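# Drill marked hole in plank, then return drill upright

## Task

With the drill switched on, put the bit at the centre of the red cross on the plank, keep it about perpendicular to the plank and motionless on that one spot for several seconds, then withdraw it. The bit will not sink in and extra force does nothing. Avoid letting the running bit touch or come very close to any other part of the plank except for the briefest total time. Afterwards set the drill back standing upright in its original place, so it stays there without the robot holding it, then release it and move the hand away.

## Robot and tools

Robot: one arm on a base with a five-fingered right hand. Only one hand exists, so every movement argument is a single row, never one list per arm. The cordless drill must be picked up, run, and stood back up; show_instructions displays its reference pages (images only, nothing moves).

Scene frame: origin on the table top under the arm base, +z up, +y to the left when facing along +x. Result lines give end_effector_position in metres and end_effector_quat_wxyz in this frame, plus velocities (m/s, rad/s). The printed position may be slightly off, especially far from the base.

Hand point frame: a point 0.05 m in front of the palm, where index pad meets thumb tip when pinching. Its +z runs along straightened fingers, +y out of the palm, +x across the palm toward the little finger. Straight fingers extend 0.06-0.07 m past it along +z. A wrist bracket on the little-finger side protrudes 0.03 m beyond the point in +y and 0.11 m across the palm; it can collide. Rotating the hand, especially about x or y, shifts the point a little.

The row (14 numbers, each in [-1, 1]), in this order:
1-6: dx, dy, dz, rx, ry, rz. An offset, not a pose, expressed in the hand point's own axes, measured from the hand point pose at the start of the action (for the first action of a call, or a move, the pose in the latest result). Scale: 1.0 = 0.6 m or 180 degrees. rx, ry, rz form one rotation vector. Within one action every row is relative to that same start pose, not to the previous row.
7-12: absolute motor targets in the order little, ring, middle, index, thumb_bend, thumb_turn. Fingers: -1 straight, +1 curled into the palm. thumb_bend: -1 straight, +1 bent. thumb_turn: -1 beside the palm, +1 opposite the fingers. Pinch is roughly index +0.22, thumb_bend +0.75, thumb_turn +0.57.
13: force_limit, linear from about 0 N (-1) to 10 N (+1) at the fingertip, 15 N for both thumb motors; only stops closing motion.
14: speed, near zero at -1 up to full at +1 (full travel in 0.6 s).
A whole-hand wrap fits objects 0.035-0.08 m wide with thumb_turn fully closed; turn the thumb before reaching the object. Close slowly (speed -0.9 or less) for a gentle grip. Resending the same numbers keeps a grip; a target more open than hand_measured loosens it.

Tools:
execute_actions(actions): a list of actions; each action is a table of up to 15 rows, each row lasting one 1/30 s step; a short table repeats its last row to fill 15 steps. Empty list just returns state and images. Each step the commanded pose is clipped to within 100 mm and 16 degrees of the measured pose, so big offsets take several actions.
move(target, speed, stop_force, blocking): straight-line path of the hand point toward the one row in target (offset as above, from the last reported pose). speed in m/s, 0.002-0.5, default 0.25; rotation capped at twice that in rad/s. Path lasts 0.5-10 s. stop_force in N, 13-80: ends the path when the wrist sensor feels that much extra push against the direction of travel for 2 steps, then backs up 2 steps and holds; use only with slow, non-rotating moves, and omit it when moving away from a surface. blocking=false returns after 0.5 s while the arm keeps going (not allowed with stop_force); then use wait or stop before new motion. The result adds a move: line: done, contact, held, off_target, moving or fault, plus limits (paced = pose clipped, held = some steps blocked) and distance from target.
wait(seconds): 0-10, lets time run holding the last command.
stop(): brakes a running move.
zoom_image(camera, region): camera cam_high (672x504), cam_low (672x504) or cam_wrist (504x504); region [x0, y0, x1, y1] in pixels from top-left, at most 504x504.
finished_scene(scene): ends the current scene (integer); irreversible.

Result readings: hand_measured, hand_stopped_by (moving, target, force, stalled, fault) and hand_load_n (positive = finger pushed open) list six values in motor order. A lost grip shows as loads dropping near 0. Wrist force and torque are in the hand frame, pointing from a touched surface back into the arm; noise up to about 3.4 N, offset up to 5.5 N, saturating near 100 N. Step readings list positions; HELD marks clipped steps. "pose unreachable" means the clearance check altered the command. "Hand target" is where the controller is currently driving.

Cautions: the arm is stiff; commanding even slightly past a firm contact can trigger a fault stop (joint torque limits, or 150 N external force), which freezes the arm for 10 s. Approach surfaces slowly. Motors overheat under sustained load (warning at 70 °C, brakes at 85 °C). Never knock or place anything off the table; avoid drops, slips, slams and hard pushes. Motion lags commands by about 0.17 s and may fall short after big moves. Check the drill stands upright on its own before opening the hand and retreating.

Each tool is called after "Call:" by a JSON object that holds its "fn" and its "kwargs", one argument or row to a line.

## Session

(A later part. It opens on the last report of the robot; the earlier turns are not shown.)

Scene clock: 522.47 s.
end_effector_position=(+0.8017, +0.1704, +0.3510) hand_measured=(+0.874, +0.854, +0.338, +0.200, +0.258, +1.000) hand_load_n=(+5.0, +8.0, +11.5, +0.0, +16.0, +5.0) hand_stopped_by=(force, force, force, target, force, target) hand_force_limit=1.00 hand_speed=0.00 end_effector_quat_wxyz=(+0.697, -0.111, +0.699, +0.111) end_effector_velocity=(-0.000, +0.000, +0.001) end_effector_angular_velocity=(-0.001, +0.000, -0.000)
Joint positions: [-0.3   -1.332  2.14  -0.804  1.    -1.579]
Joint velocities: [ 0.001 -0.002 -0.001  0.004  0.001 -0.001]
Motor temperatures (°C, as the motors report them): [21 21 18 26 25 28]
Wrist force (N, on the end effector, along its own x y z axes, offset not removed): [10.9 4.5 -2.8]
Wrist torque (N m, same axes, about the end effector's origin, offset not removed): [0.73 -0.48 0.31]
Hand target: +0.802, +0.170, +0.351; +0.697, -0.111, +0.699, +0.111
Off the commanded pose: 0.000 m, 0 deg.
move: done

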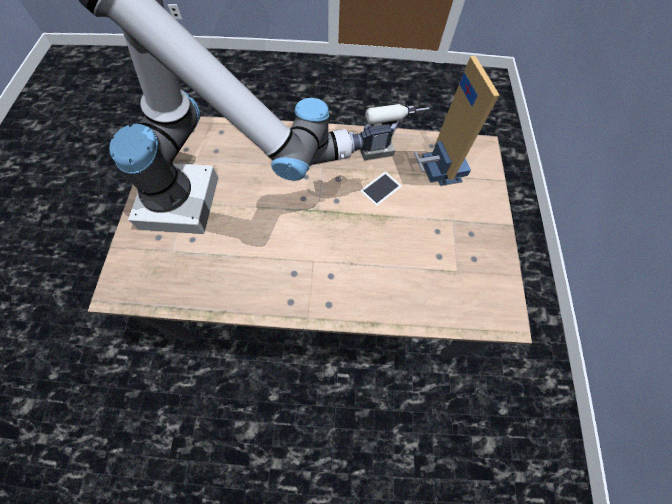

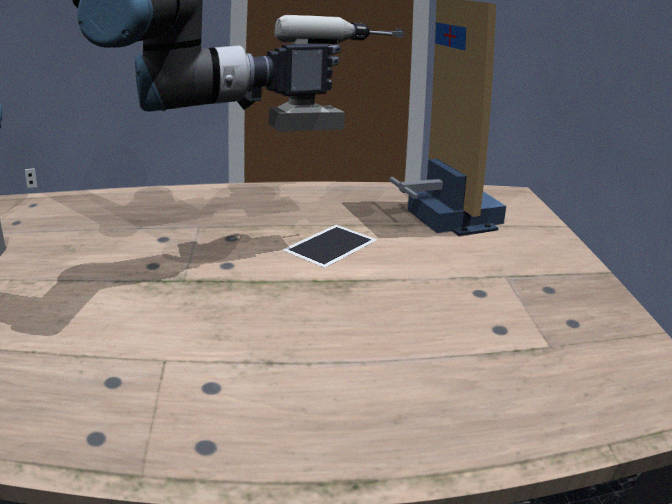

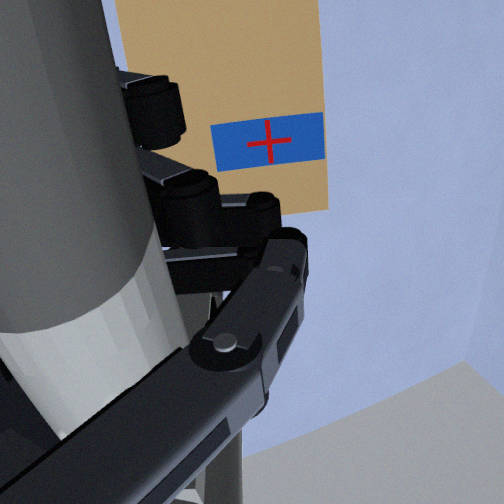

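Call:
{"fn": "move", "kwargs": {
  "target": [0,0.07,0.15,0,0,0,0.95,0.95,1,0.2,0.4,1,1,0],
  "speed": 0.06
}}

Call:
{"fn": "zoom_image", "kwargs": {
  "camera": "cam_high",
  "region": [430,60,490,120]
}}

Call:
{"fn": "zoom_image", "kwargs": {
  "camera": "cam_low",
  "region": [400,0,480,70]
}}

Scene clock: 542.80 s.
end_effector_position=(+0.8742, +0.2381, +0.3507) hand_measured=(+0.874, +0.854, +0.338, +0.200, +0.258, +1.000) hand_load_n=(+5.0, +8.0, +11.5, +0.0, +16.0, +5.0) hand_stopped_by=(force, force, force, target, force, target) hand_force_limit=1.00 hand_speed=0.00 end_effector_quat_wxyz=(+0.697, -0.111, +0.699, +0.111) end_effector_velocity=(+0.002, +0.001, -0.001) end_effector_angular_velocity=(+0.001, +0.002, -0.001)
Joint positions: [-0.162 -1.223  1.984 -0.758  1.138 -1.579]
Joint velocities: [ 0.002  0.003 -0.003  0.002  0.003  0.001]
Motor temperatures (°C, as the motors report them): [21 21 18 26 25 28]
Wrist force (N, on the end effector, along its own x y z axes, offset not removed): [11.8 3.3 -4.6]
Wrist torque (N m, same axes, about the end effector's origin, offset not removed): [0.76 -0.67 0.39]
Hand target: +0.874, +0.238, +0.351; +0.697, -0.111, +0.699, +0.111
Off the commanded pose: 0.000 m, 0 deg.
move: done

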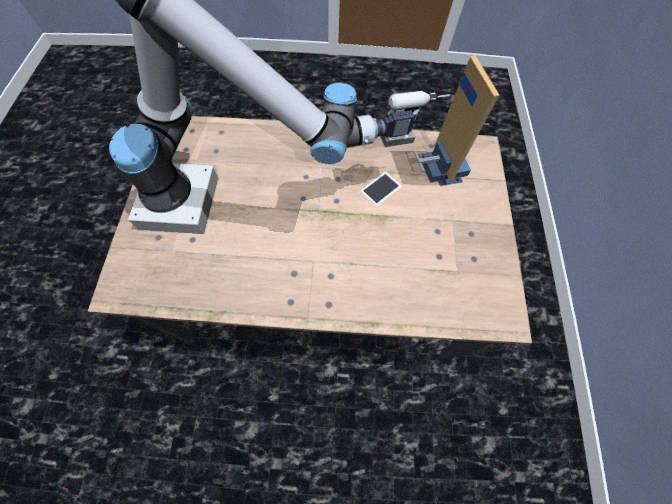

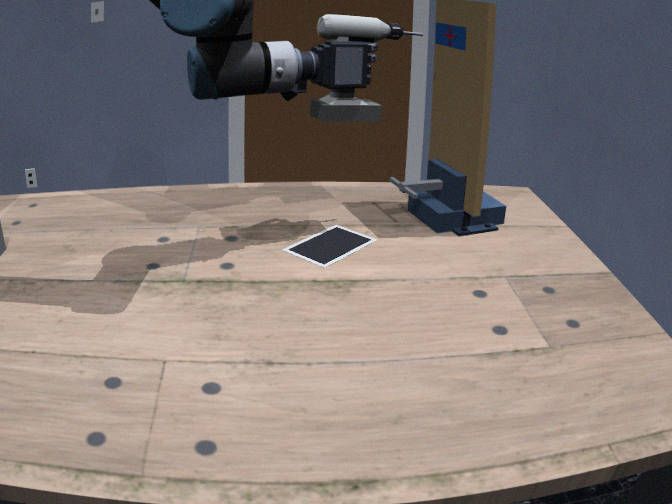

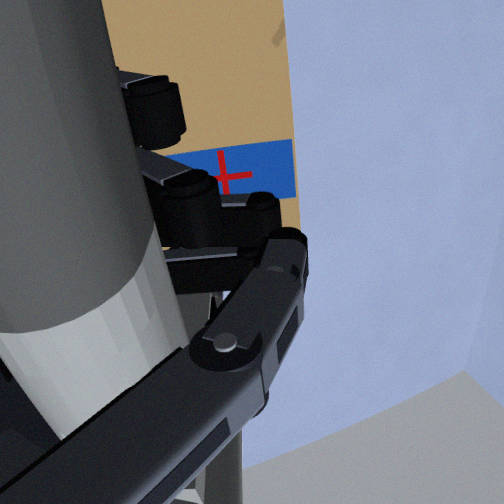

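Region (430, 60, 490, 120) of cam_high's 672x504 image, scaled by 8.400, with more detail than that image has.

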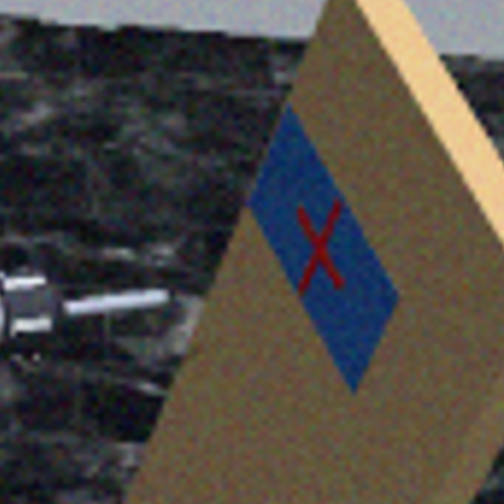

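Region (400, 0, 480, 70) of cam_low's 672x504 image, scaled by 6.300, with more detail than that image has; it fills the top 441 rows of this view, and the rest is white.

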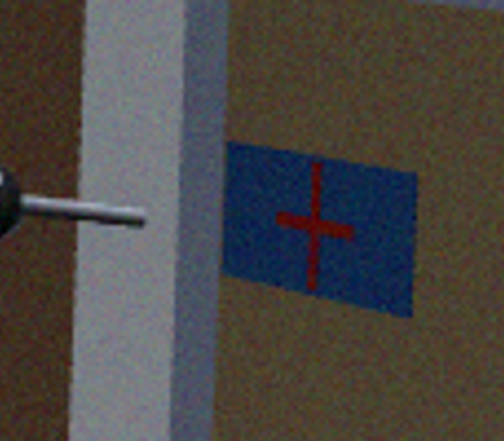

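Call:
{"fn": "move", "kwargs": {
  "target": [0,0.02,0.06,0,0,0,0.95,0.95,1,0.2,0.4,1,1,0],
  "speed": 0.03
}}

Call:
{"fn": "zoom_image", "kwargs": {
  "camera": "cam_high",
  "region": [430,60,490,120]
}}

Call:
{"fn": "zoom_image", "kwargs": {
  "camera": "cam_low",
  "region": [400,0,480,70]
}}

Scene clock: 553.53 s.
end_effector_position=(+0.9045, +0.2606, +0.3505) hand_measured=(+0.874, +0.854, +0.338, +0.200, +0.258, +1.000) hand_load_n=(+5.0, +8.0, +11.5, +0.0, +16.0, +5.0) hand_stopped_by=(force, force, force, target, force, target) hand_force_limit=1.00 hand_speed=0.00 end_effector_quat_wxyz=(+0.697, -0.111, +0.699, +0.111) end_effector_velocity=(+0.001, +0.001, -0.001) end_effector_angular_velocity=(+0.000, +0.000, +0.001)
Joint positions: [-0.123 -1.177  1.916 -0.735  1.177 -1.579]
Joint velocities: [ 0.002  0.003 -0.003  0.001  0.001  0.   ]
Motor temperatures (°C, as the motors report them): [21 21 18 26 25 28]
Wrist force (N, on the end effector, along its own x y z axes, offset not removed): [9.6 0.1 -4.1]
Wrist torque (N m, same axes, about the end effector's origin, offset not removed): [0.31 -0.18 0.23]
Hand target: +0.905, +0.261, +0.351; +0.697, -0.111, +0.699, +0.111
Off the commanded pose: 0.000 m, 0 deg.
move: done

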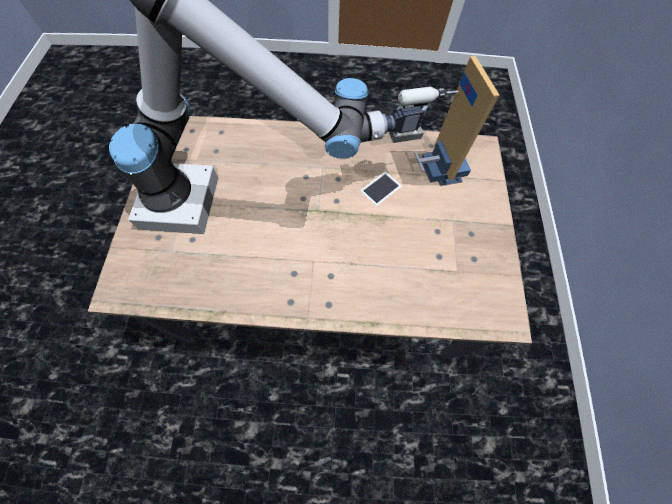

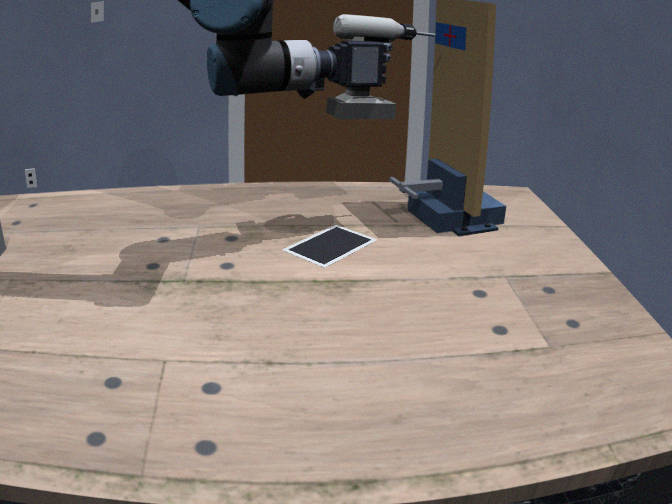

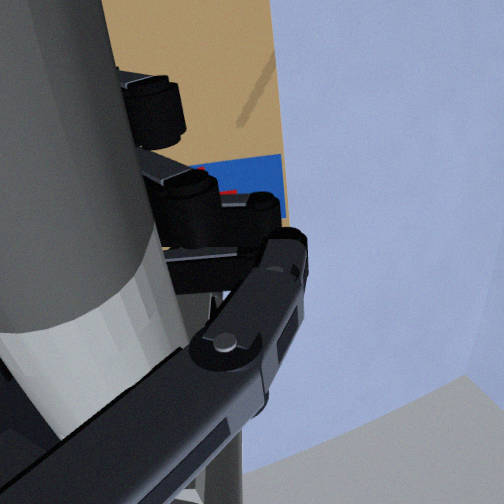

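Region (430, 60, 490, 120) of cam_high's 672x504 image, scaled by 8.400, with more detail than that image has.

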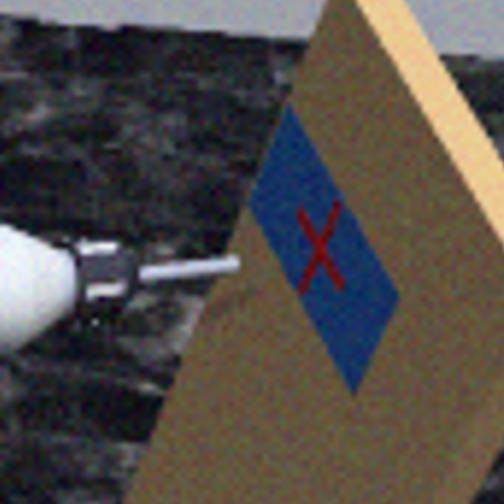

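Region (400, 0, 480, 70) of cam_low's 672x504 image, scaled by 6.300, with more detail than that image has; it fills the top 441 rows of this view, and the rest is white.

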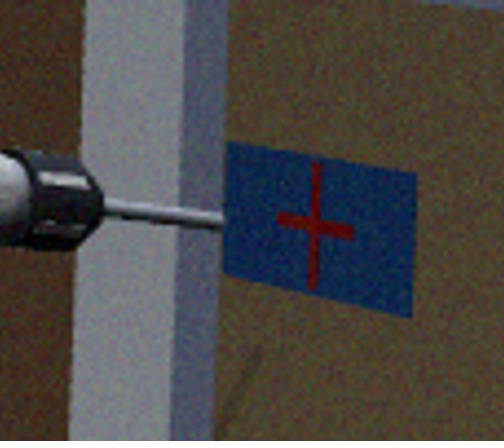

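Call:
{"fn": "move", "kwargs": {
  "target": [0,0.003,0.04,0,0,0,0.95,0.95,1,0.2,0.4,1,1,0],
  "speed": 0.015
}}

Call:
{"fn": "zoom_image", "kwargs": {
  "camera": "cam_high",
  "region": [430,60,490,120]
}}

Call:
{"fn": "zoom_image", "kwargs": {
  "camera": "cam_low",
  "region": [400,0,480,70]
}}

Scene clock: 565.17 s.
end_effector_position=(+0.9266, +0.2697, +0.3505) hand_measured=(+0.874, +0.854, +0.338, +0.200, +0.258, +1.000) hand_load_n=(+5.0, +8.0, +11.5, +0.0, +16.0, +5.0) hand_stopped_by=(force, force, force, target, force, target) hand_force_limit=1.00 hand_speed=0.00 end_effector_quat_wxyz=(+0.697, -0.111, +0.699, +0.111) end_effector_velocity=(+0.002, +0.001, +0.002) end_effector_angular_velocity=(-0.001, -0.004, -0.000)
Joint positions: [-0.107 -1.146  1.867 -0.717  1.193 -1.579]
Joint velocities: [ 0.001  0.001 -0.004 -0.001  0.001 -0.001]
Motor temperatures (°C, as the motors report them): [21 21 18 26 25 28]
Wrist force (N, on the end effector, along its own x y z axes, offset not removed): [11.4 3.4 -3.8]
Wrist torque (N m, same axes, about the end effector's origin, offset not removed): [0.59 -0.44 0.33]
Hand target: +0.927, +0.270, +0.350; +0.697, -0.111, +0.699, +0.111
Off the commanded pose: 0.000 m, 0 deg.
move: done

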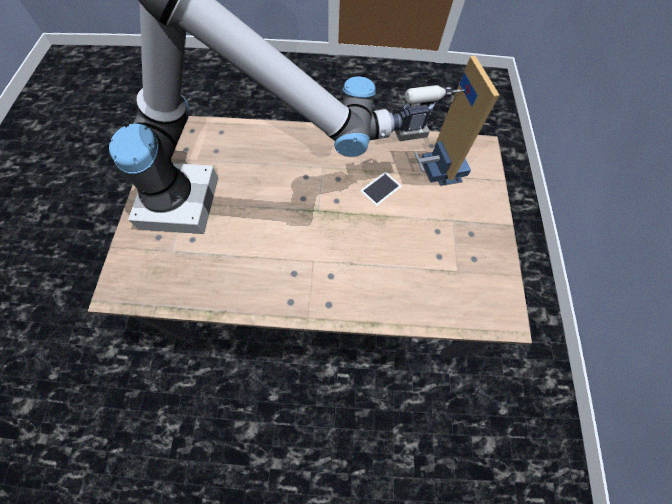

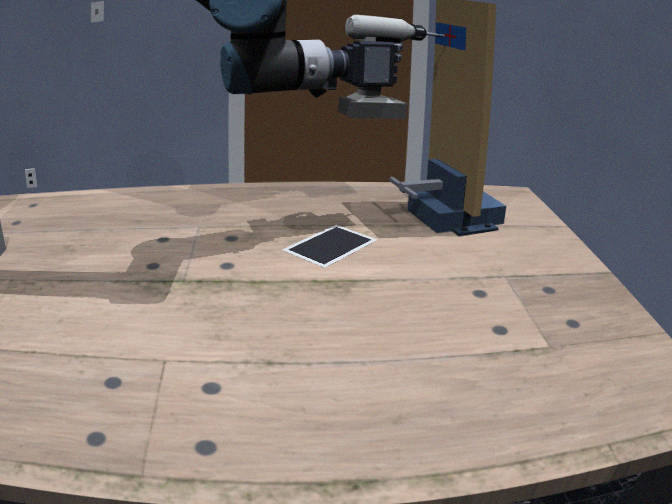

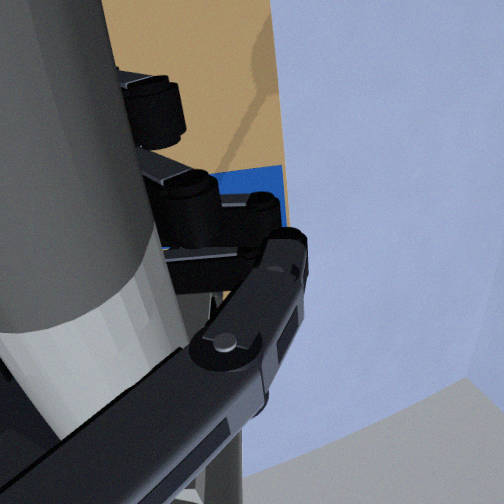

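Region (430, 60, 490, 120) of cam_high's 672x504 image, scaled by 8.400, with more detail than that image has.

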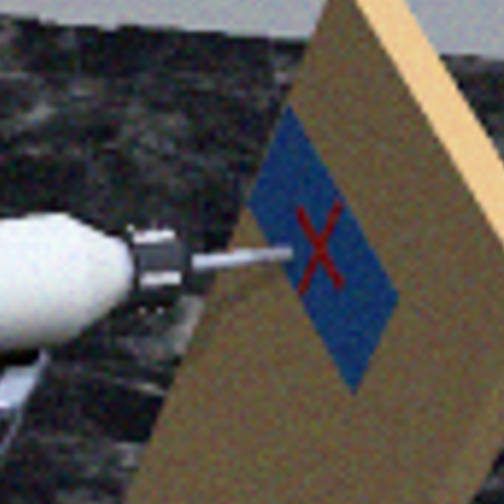

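Region (400, 0, 480, 70) of cam_low's 672x504 image, scaled by 6.300, with more detail than that image has; it fills the top 441 rows of this view, and the rest is white.

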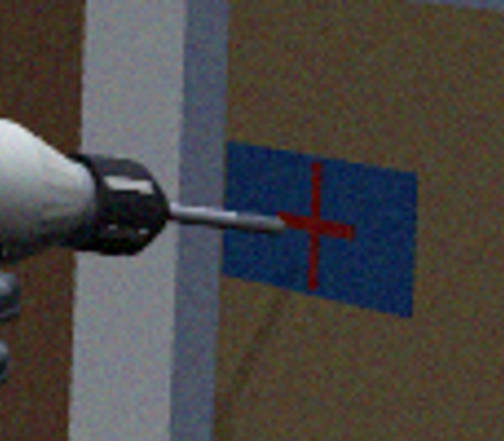

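Call:
{"fn": "move", "kwargs": {
  "target": [0,0.001,0.035,0,0,0,0.95,0.95,1,0.2,0.4,1,1,0],
  "speed": 0.003,
  "stop_force": 13
}}

Call:
{"fn": "zoom_image", "kwargs": {
  "camera": "cam_high",
  "region": [430,60,490,120]
}}

Call:
{"fn": "zoom_image", "kwargs": {
  "camera": "cam_low",
  "region": [400,0,480,70]
}}

Scene clock: 577.17 s.
end_effector_position=(+0.9391, +0.2742, +0.3503) hand_measured=(+0.874, +0.854, +0.338, +0.200, +0.258, +1.000) hand_load_n=(+5.0, +7.5, +11.0, +0.0, +16.5, +4.5) hand_stopped_by=(force, force, force, target, force, target) hand_force_limit=1.00 hand_speed=0.00 end_effector_quat_wxyz=(+0.697, -0.111, +0.699, +0.111) end_effector_velocity=(-0.001, -0.001, +0.001) end_effector_angular_velocity=(+0.000, -0.002, -0.002)
Joint positions: [-0.099 -1.129  1.84  -0.707  1.201 -1.579]
Joint velocities: [-0.    -0.002  0.002 -0.002  0.002  0.   ]
Motor temperatures (°C, as the motors report them): [21 21 18 26 25 28]
Wrist force (N, on the end effector, along its own x y z axes, offset not removed): [9.0 6.2 -19.4]
Wrist torque (N m, same axes, about the end effector's origin, offset not removed): [1.59 0.27 0.26]
Hand target: +0.939, +0.274, +0.350; +0.697, -0.111, +0.699, +0.111
Off the commanded pose: 0.008 m, 0 deg.
move: contact

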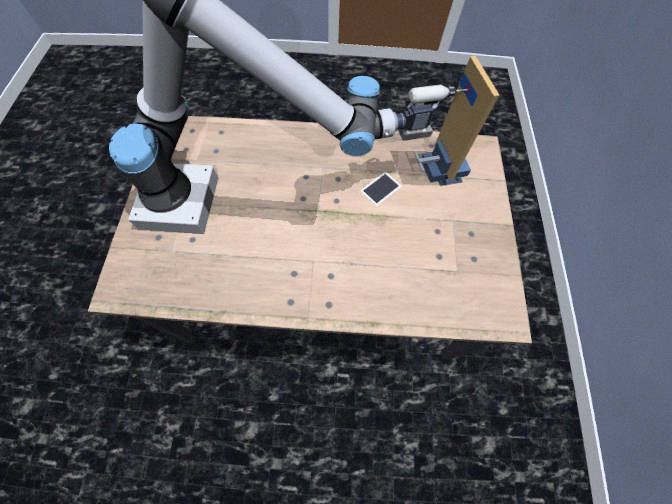

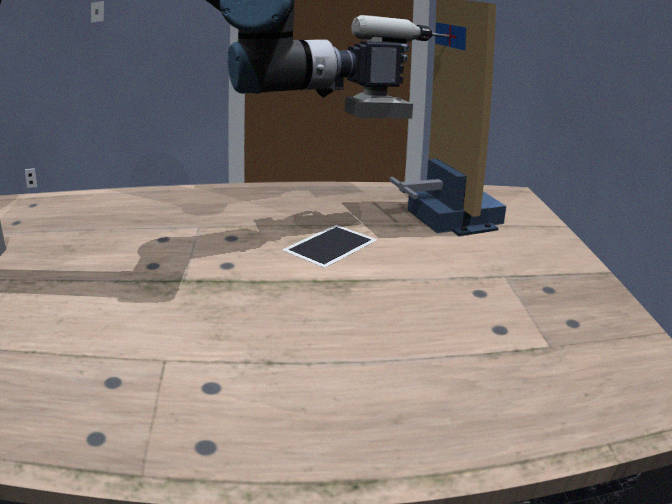

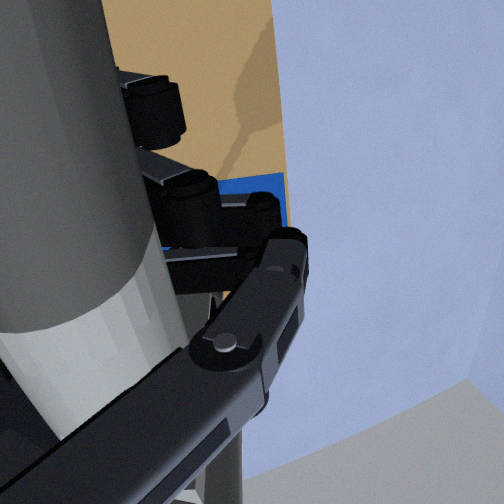

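Region (430, 60, 490, 120) of cam_high's 672x504 image, scaled by 8.400, with more detail than that image has.

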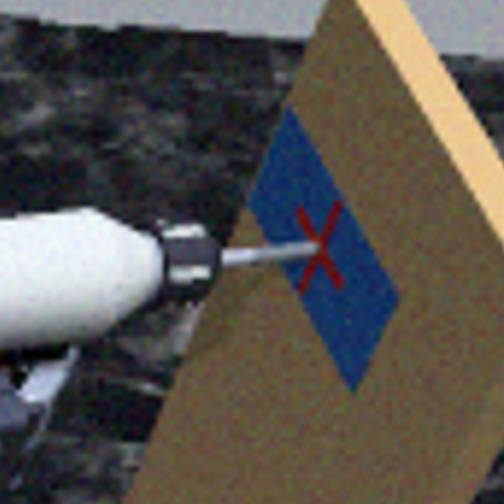

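Region (400, 0, 480, 70) of cam_low's 672x504 image, scaled by 6.300, with more detail than that image has; it fills the top 441 rows of this view, and the rest is white.

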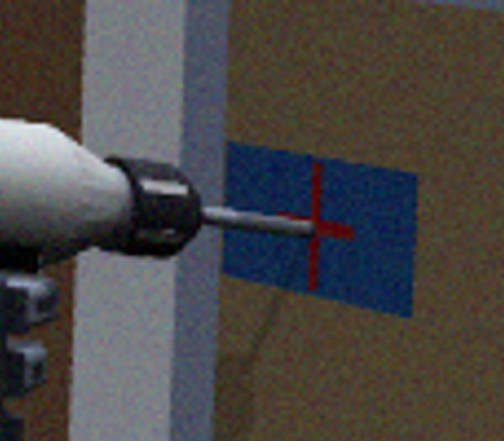

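On centre. Trigger.

Call:
{"fn": "execute_actions", "kwargs": {
  "actions": [
    [[0,0,0,0,0,0,0.95,0.95,1,1,0.4,1,1,0]],
    [[0,0,0,0,0,0,0.95,0.95,1,1,0.4,1,1,0]],
    [[0,0,0,0,0,0,0.95,0.95,1,1,0.4,1,1,0]]
  ]
}}

Call:
{"fn": "zoom_image", "kwargs": {
  "camera": "cam_low",
  "region": [400,0,480,70]
}}

Call:
{"fn": "wait", "kwargs": {
  "seconds": 4
}}

Call:
{"fn": "zoom_image", "kwargs": {
  "camera": "cam_low",
  "region": [400,0,480,70]
}}

Scene clock: 585.87 s.
end_effector_position=(+0.9391, +0.2742, +0.3503) hand_measured=(+0.874, +0.854, +0.338, +0.574, +0.258, +1.000) hand_load_n=(+4.5, +7.0, +9.5, +8.5, +18.5, +3.5) hand_stopped_by=(force, force, force, force, force, target) hand_force_limit=1.00 hand_speed=0.00 end_effector_quat_wxyz=(+0.697, -0.111, +0.699, +0.111) end_effector_velocity=(+0.000, -0.000, +0.000) end_effector_angular_velocity=(+0.001, -0.000, -0.001)
Joint positions: [-0.099 -1.129  1.84  -0.707  1.201 -1.579]
Joint velocities: [-0.    -0.     0.    -0.     0.     0.001]
Motor temperatures (°C, as the motors report them): [21 21 18 26 25 28]
Wrist force (N, on the end effector, along its own x y z axes, offset not removed): [13.5 -1.8 -8.4]
Wrist torque (N m, same axes, about the end effector's origin, offset not removed): [-0.09 -0.95 0.33]
Hand target: +0.939, +0.274, +0.350; +0.697, -0.111, +0.699, +0.111
Off the commanded pose: 0.000 m, 0 deg.
Step readings (end_effector_position; steps 1 to 15: 1st action; 16 to 30: 2nd action; 31 to 45: 3rd action):
0: (+0.9389, +0.2741, +0.3504)
1: (+0.9389, +0.2741, +0.3504)
2: (+0.9389, +0.2741, +0.3504)
4: (+0.9389, +0.2741, +0.3504)
8: (+0.9390, +0.2741, +0.3504)
15: (+0.9391, +0.2742, +0.3503)
16: (+0.9391, +0.2742, +0.3503)
17: (+0.9391, +0.2742, +0.3503)
19: (+0.9391, +0.2742, +0.3503)
23: (+0.9391, +0.2742, +0.3503)
30: (+0.9391, +0.2742, +0.3503)
31: (+0.9391, +0.2742, +0.3503)
32: (+0.9391, +0.2742, +0.3503)
34: (+0.9391, +0.2742, +0.3503)
38: (+0.9391, +0.2742, +0.3503)
45: end_effector_position above

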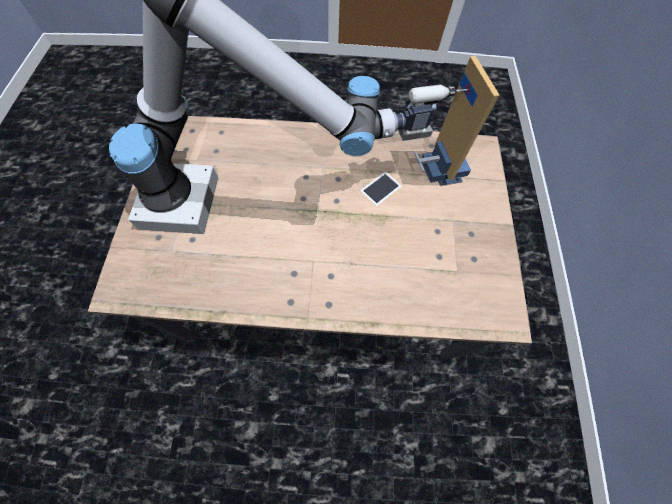

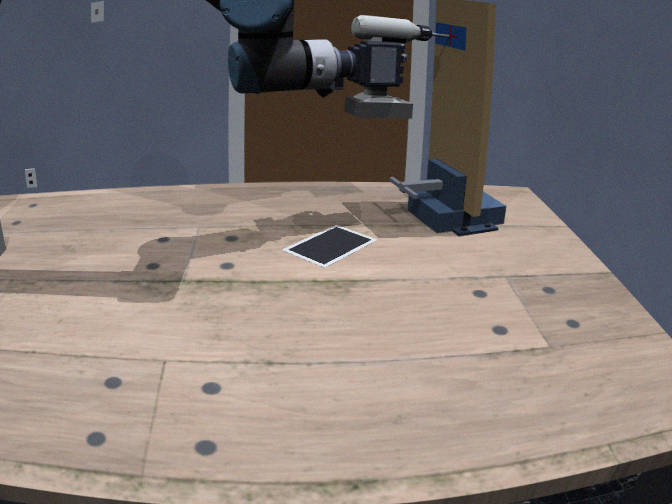

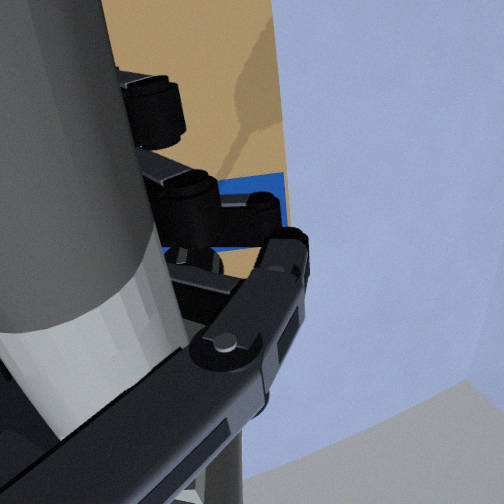

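Region (400, 0, 480, 70) of cam_low's 672x504 image, scaled by 6.300, with more detail than that image has; it fills the top 441 rows of this view, and the rest is white.

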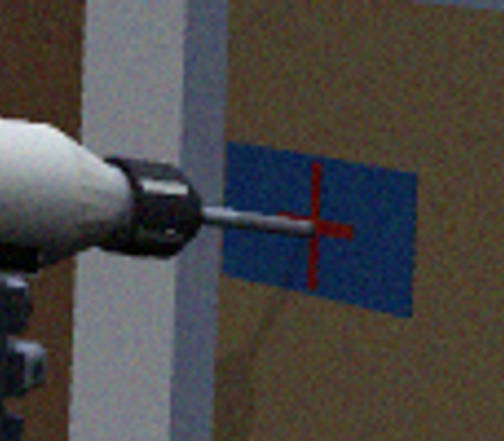

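Scene clock: 589.87 s.
end_effector_position=(+0.9391, +0.2742, +0.3503) hand_measured=(+0.874, +0.854, +0.338, +0.574, +0.258, +1.000) hand_load_n=(+4.5, +7.0, +9.5, +8.5, +18.5, +3.5) hand_stopped_by=(force, force, force, force, force, target) hand_force_limit=1.00 hand_speed=0.00 end_effector_quat_wxyz=(+0.697, -0.111, +0.699, +0.111) end_effector_velocity=(+0.000, -0.000, +0.001) end_effector_angular_velocity=(+0.000, -0.001, -0.001)
Joint positions: [-0.099 -1.129  1.84  -0.707  1.201 -1.579]
Joint velocities: [-0.    -0.001 -0.     0.     0.001  0.   ]
Motor temperatures (°C, as the motors report them): [21 21 18 26 25 28]
Wrist force (N, on the end effector, along its own x y z axes, offset not removed): [13.0 2.3 -8.6]
Wrist torque (N m, same axes, about the end effector's origin, offset not removed): [0.46 -0.74 0.41]
Hand target: +0.939, +0.274, +0.350; +0.697, -0.111, +0.699, +0.111
Off the commanded pose: 0.000 m, 0 deg.
wait: 4.00 s; at rest by 0.17 s

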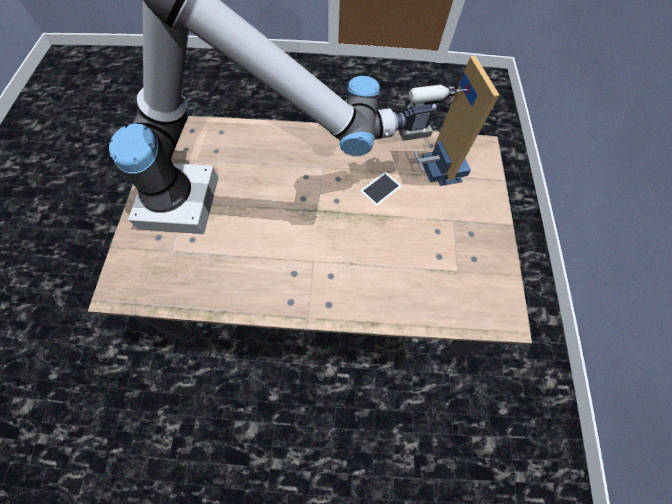

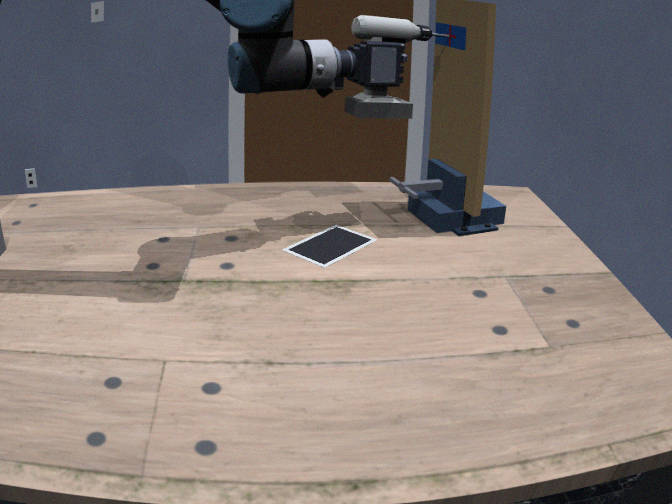

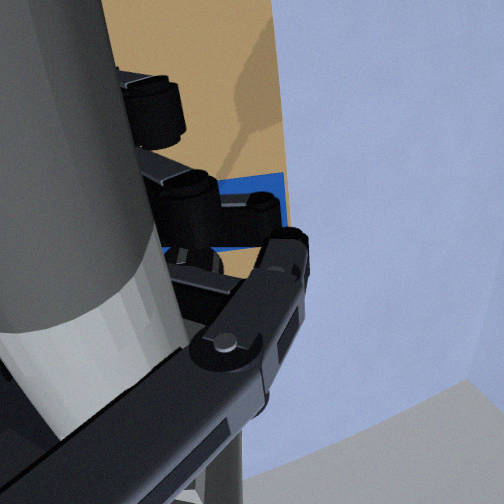

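Region (400, 0, 480, 70) of cam_low's 672x504 image, scaled by 6.300, with more detail than that image has; it fills the top 441 rows of this view, and the rest is white.

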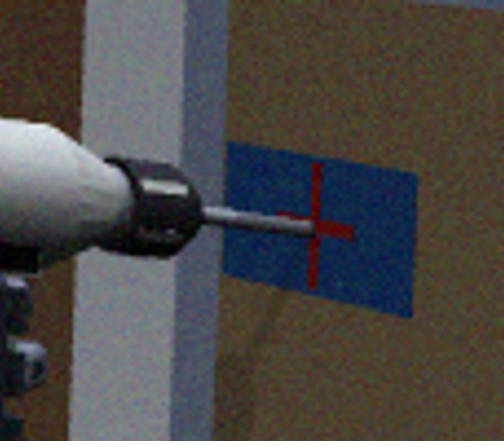

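Stopped short at 0.574; pulse the index faster.

Call:
{"fn": "execute_actions", "kwargs": {
  "actions": [
    [[0,0,0,0,0,0,1,1,1,0.9,0.4,1,1,0.8]],
    [[0,0,0,0,0,0,1,1,1,1,0.4,1,1,0.8]],
    [[0,0,0,0,0,0,1,1,1,0.9,0.4,1,1,0.8]]
  ]
}}

Call:
{"fn": "zoom_image", "kwargs": {
  "camera": "cam_low",
  "region": [380,0,480,90]
}}

Scene clock: 595.47 s.
end_effector_position=(+0.9391, +0.2742, +0.3503) hand_measured=(+0.896, +0.868, +0.338, +0.592, +0.258, +1.000) hand_load_n=(+14.0, +12.0, +9.0, +10.5, +18.5, +3.5) hand_stopped_by=(force, force, force, force, force, target) hand_force_limit=1.00 hand_speed=0.80 end_effector_quat_wxyz=(+0.697, -0.111, +0.699, +0.111) end_effector_velocity=(+0.000, -0.000, +0.000) end_effector_angular_velocity=(-0.000, -0.001, -0.001)
Joint positions: [-0.099 -1.129  1.84  -0.707  1.201 -1.579]
Joint velocities: [ 0.    -0.    -0.    -0.001  0.001  0.   ]
Motor temperatures (°C, as the motors report them): [21 21 18 26 25 28]
Wrist force (N, on the end effector, along its own x y z axes, offset not removed): [9.7 6.2 -4.9]
Wrist torque (N m, same axes, about the end effector's origin, offset not removed): [0.49 -0.80 0.15]
Hand target: +0.939, +0.274, +0.350; +0.697, -0.111, +0.699, +0.111
Off the commanded pose: 0.000 m, 0 deg.
Step readings (end_effector_position; steps 1 to 15: 1st action; 16 to 30: 2nd action; 31 to 45: 3rd action):
0: (+0.9391, +0.2742, +0.3503)
1: (+0.9391, +0.2742, +0.3503)
2: (+0.9391, +0.2742, +0.3503)
4: (+0.9391, +0.2742, +0.3503)
8: (+0.9391, +0.2742, +0.3503)
15: (+0.9391, +0.2742, +0.3503)
16: (+0.9391, +0.2742, +0.3503)
17: (+0.9391, +0.2742, +0.3503)
19: (+0.9391, +0.2742, +0.3503)
23: (+0.9391, +0.2742, +0.3503)
30: (+0.9391, +0.2742, +0.3503)
31: (+0.9391, +0.2742, +0.3503)
32: (+0.9391, +0.2742, +0.3503)
34: (+0.9391, +0.2742, +0.3503)
38: (+0.9391, +0.2742, +0.3503)
45: end_effector_position above

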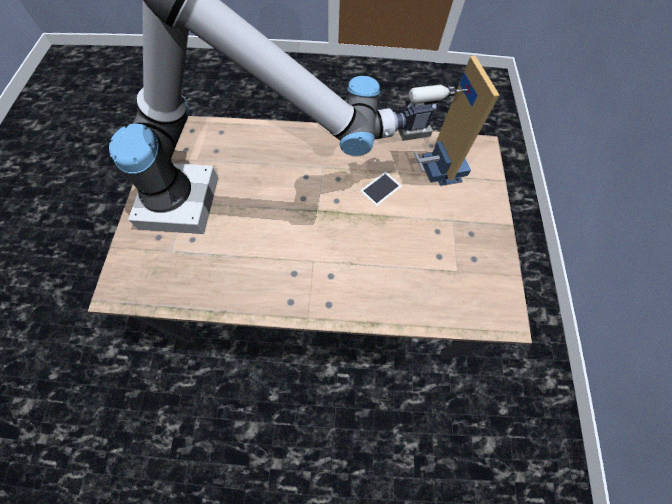

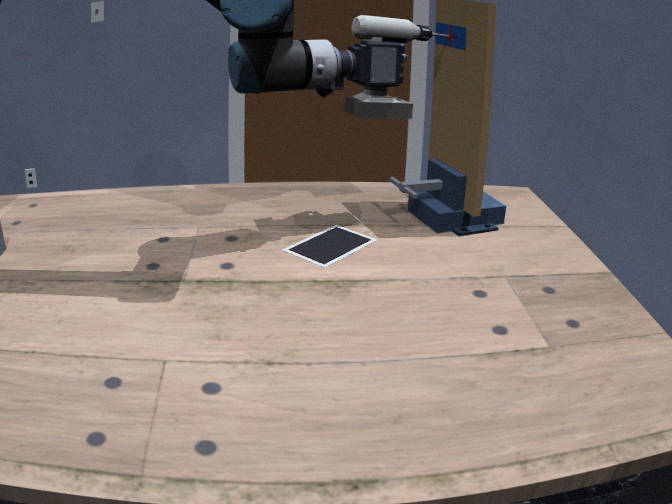

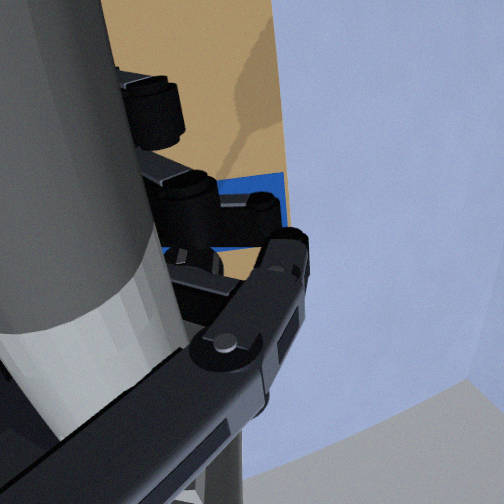

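Region (380, 0, 480, 90) of cam_low's 672x504 image, scaled by 5.040, with more detail than that image has; it fills the top 454 rows of this view, and the rest is white.

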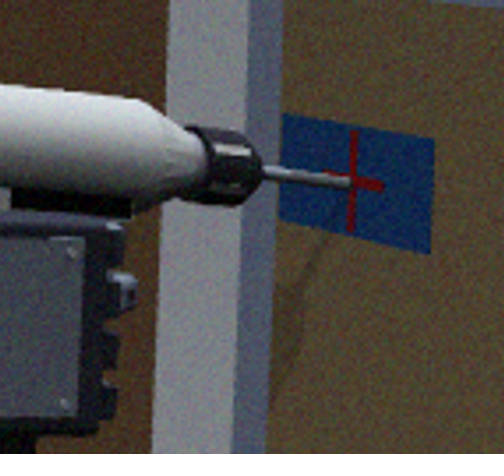

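Call:
{"fn": "execute_actions", "kwargs": {
  "actions": [
    [[0,0,0,0,0,0,1,1,0.15,0.2,0.4,1,1,0.5]],
    [[0,0,0,0,0,0,1,1,0.15,1,0.4,1,1,0.5]],
    [[0,0,0,0,0,0,1,1,0.15,0.9,0.4,1,1,0.5]]
  ]
}}

Call:
{"fn": "zoom_image", "kwargs": {
  "camera": "cam_low",
  "region": [380,0,480,90]
}}

Scene clock: 602.73 s.
end_effector_position=(+0.9391, +0.2742, +0.3503) hand_measured=(+0.896, +0.868, +0.150, +0.574, +0.258, +1.000) hand_load_n=(+14.0, +12.5, +0.0, +12.5, +17.0, +3.5) hand_stopped_by=(force, force, target, force, force, target) hand_force_limit=1.00 hand_speed=0.50 end_effector_quat_wxyz=(+0.697, -0.111, +0.699, +0.111) end_effector_velocity=(-0.000, +0.000, -0.000) end_effector_angular_velocity=(+0.000, +0.000, +0.001)
Joint positions: [-0.099 -1.129  1.84  -0.707  1.201 -1.579]
Joint velocities: [-0.     0.    -0.    -0.    -0.001  0.   ]
Motor temperatures (°C, as the motors report them): [21 21 18 26 25 28]
Wrist force (N, on the end effector, along its own x y z axes, offset not removed): [8.7 2.8 -13.2]
Wrist torque (N m, same axes, about the end effector's origin, offset not removed): [0.52 -0.29 0.16]
Hand target: +0.939, +0.274, +0.350; +0.697, -0.111, +0.699, +0.111
Off the commanded pose: 0.000 m, 0 deg.
Step readings (end_effector_position; steps 1 to 15: 1st action; 16 to 30: 2nd action; 31 to 45: 3rd action):
0: (+0.9391, +0.2742, +0.3503)
1: (+0.9391, +0.2742, +0.3503)
2: (+0.9391, +0.2742, +0.3503)
4: (+0.9391, +0.2742, +0.3503)
8: (+0.9391, +0.2742, +0.3503)
15: (+0.9391, +0.2742, +0.3503)
16: (+0.9391, +0.2742, +0.3503)
17: (+0.9391, +0.2742, +0.3503)
19: (+0.9391, +0.2742, +0.3503)
23: (+0.9391, +0.2742, +0.3503)
30: (+0.9391, +0.2742, +0.3503)
31: (+0.9391, +0.2742, +0.3503)
32: (+0.9391, +0.2742, +0.3503)
34: (+0.9391, +0.2742, +0.3503)
38: (+0.9391, +0.2742, +0.3503)
45: end_effector_position above

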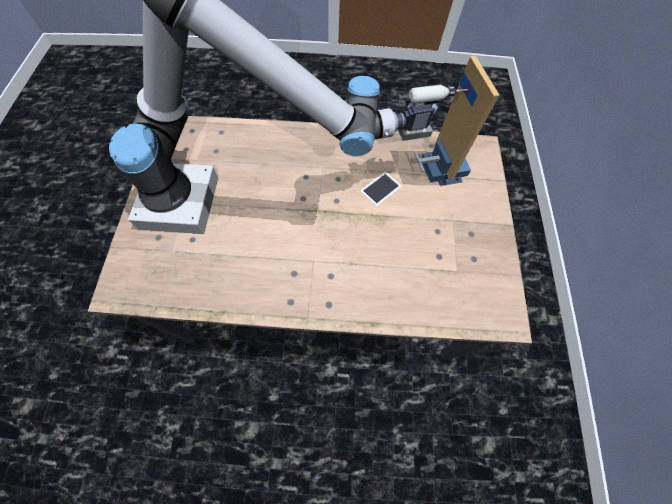

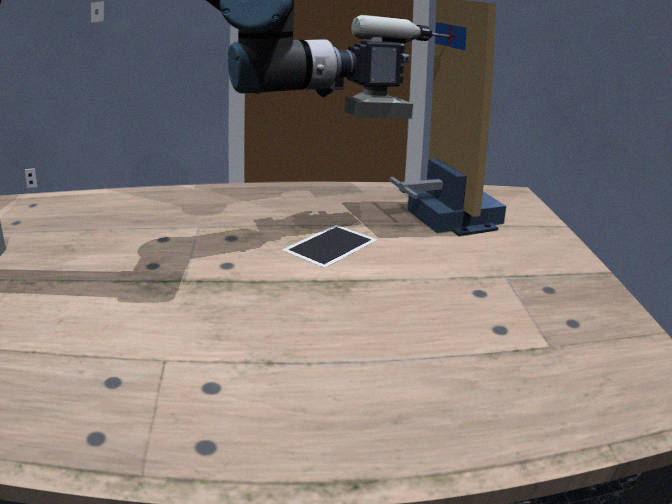

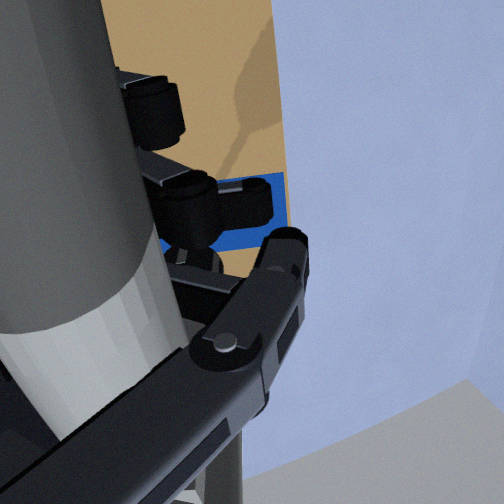

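Region (380, 0, 480, 90) of cam_low's 672x504 image, scaled by 5.040, with more detail than that image has; it fills the top 454 rows of this view, and the rest is white.

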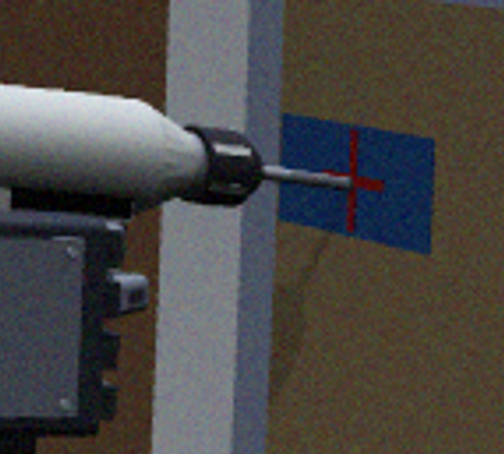

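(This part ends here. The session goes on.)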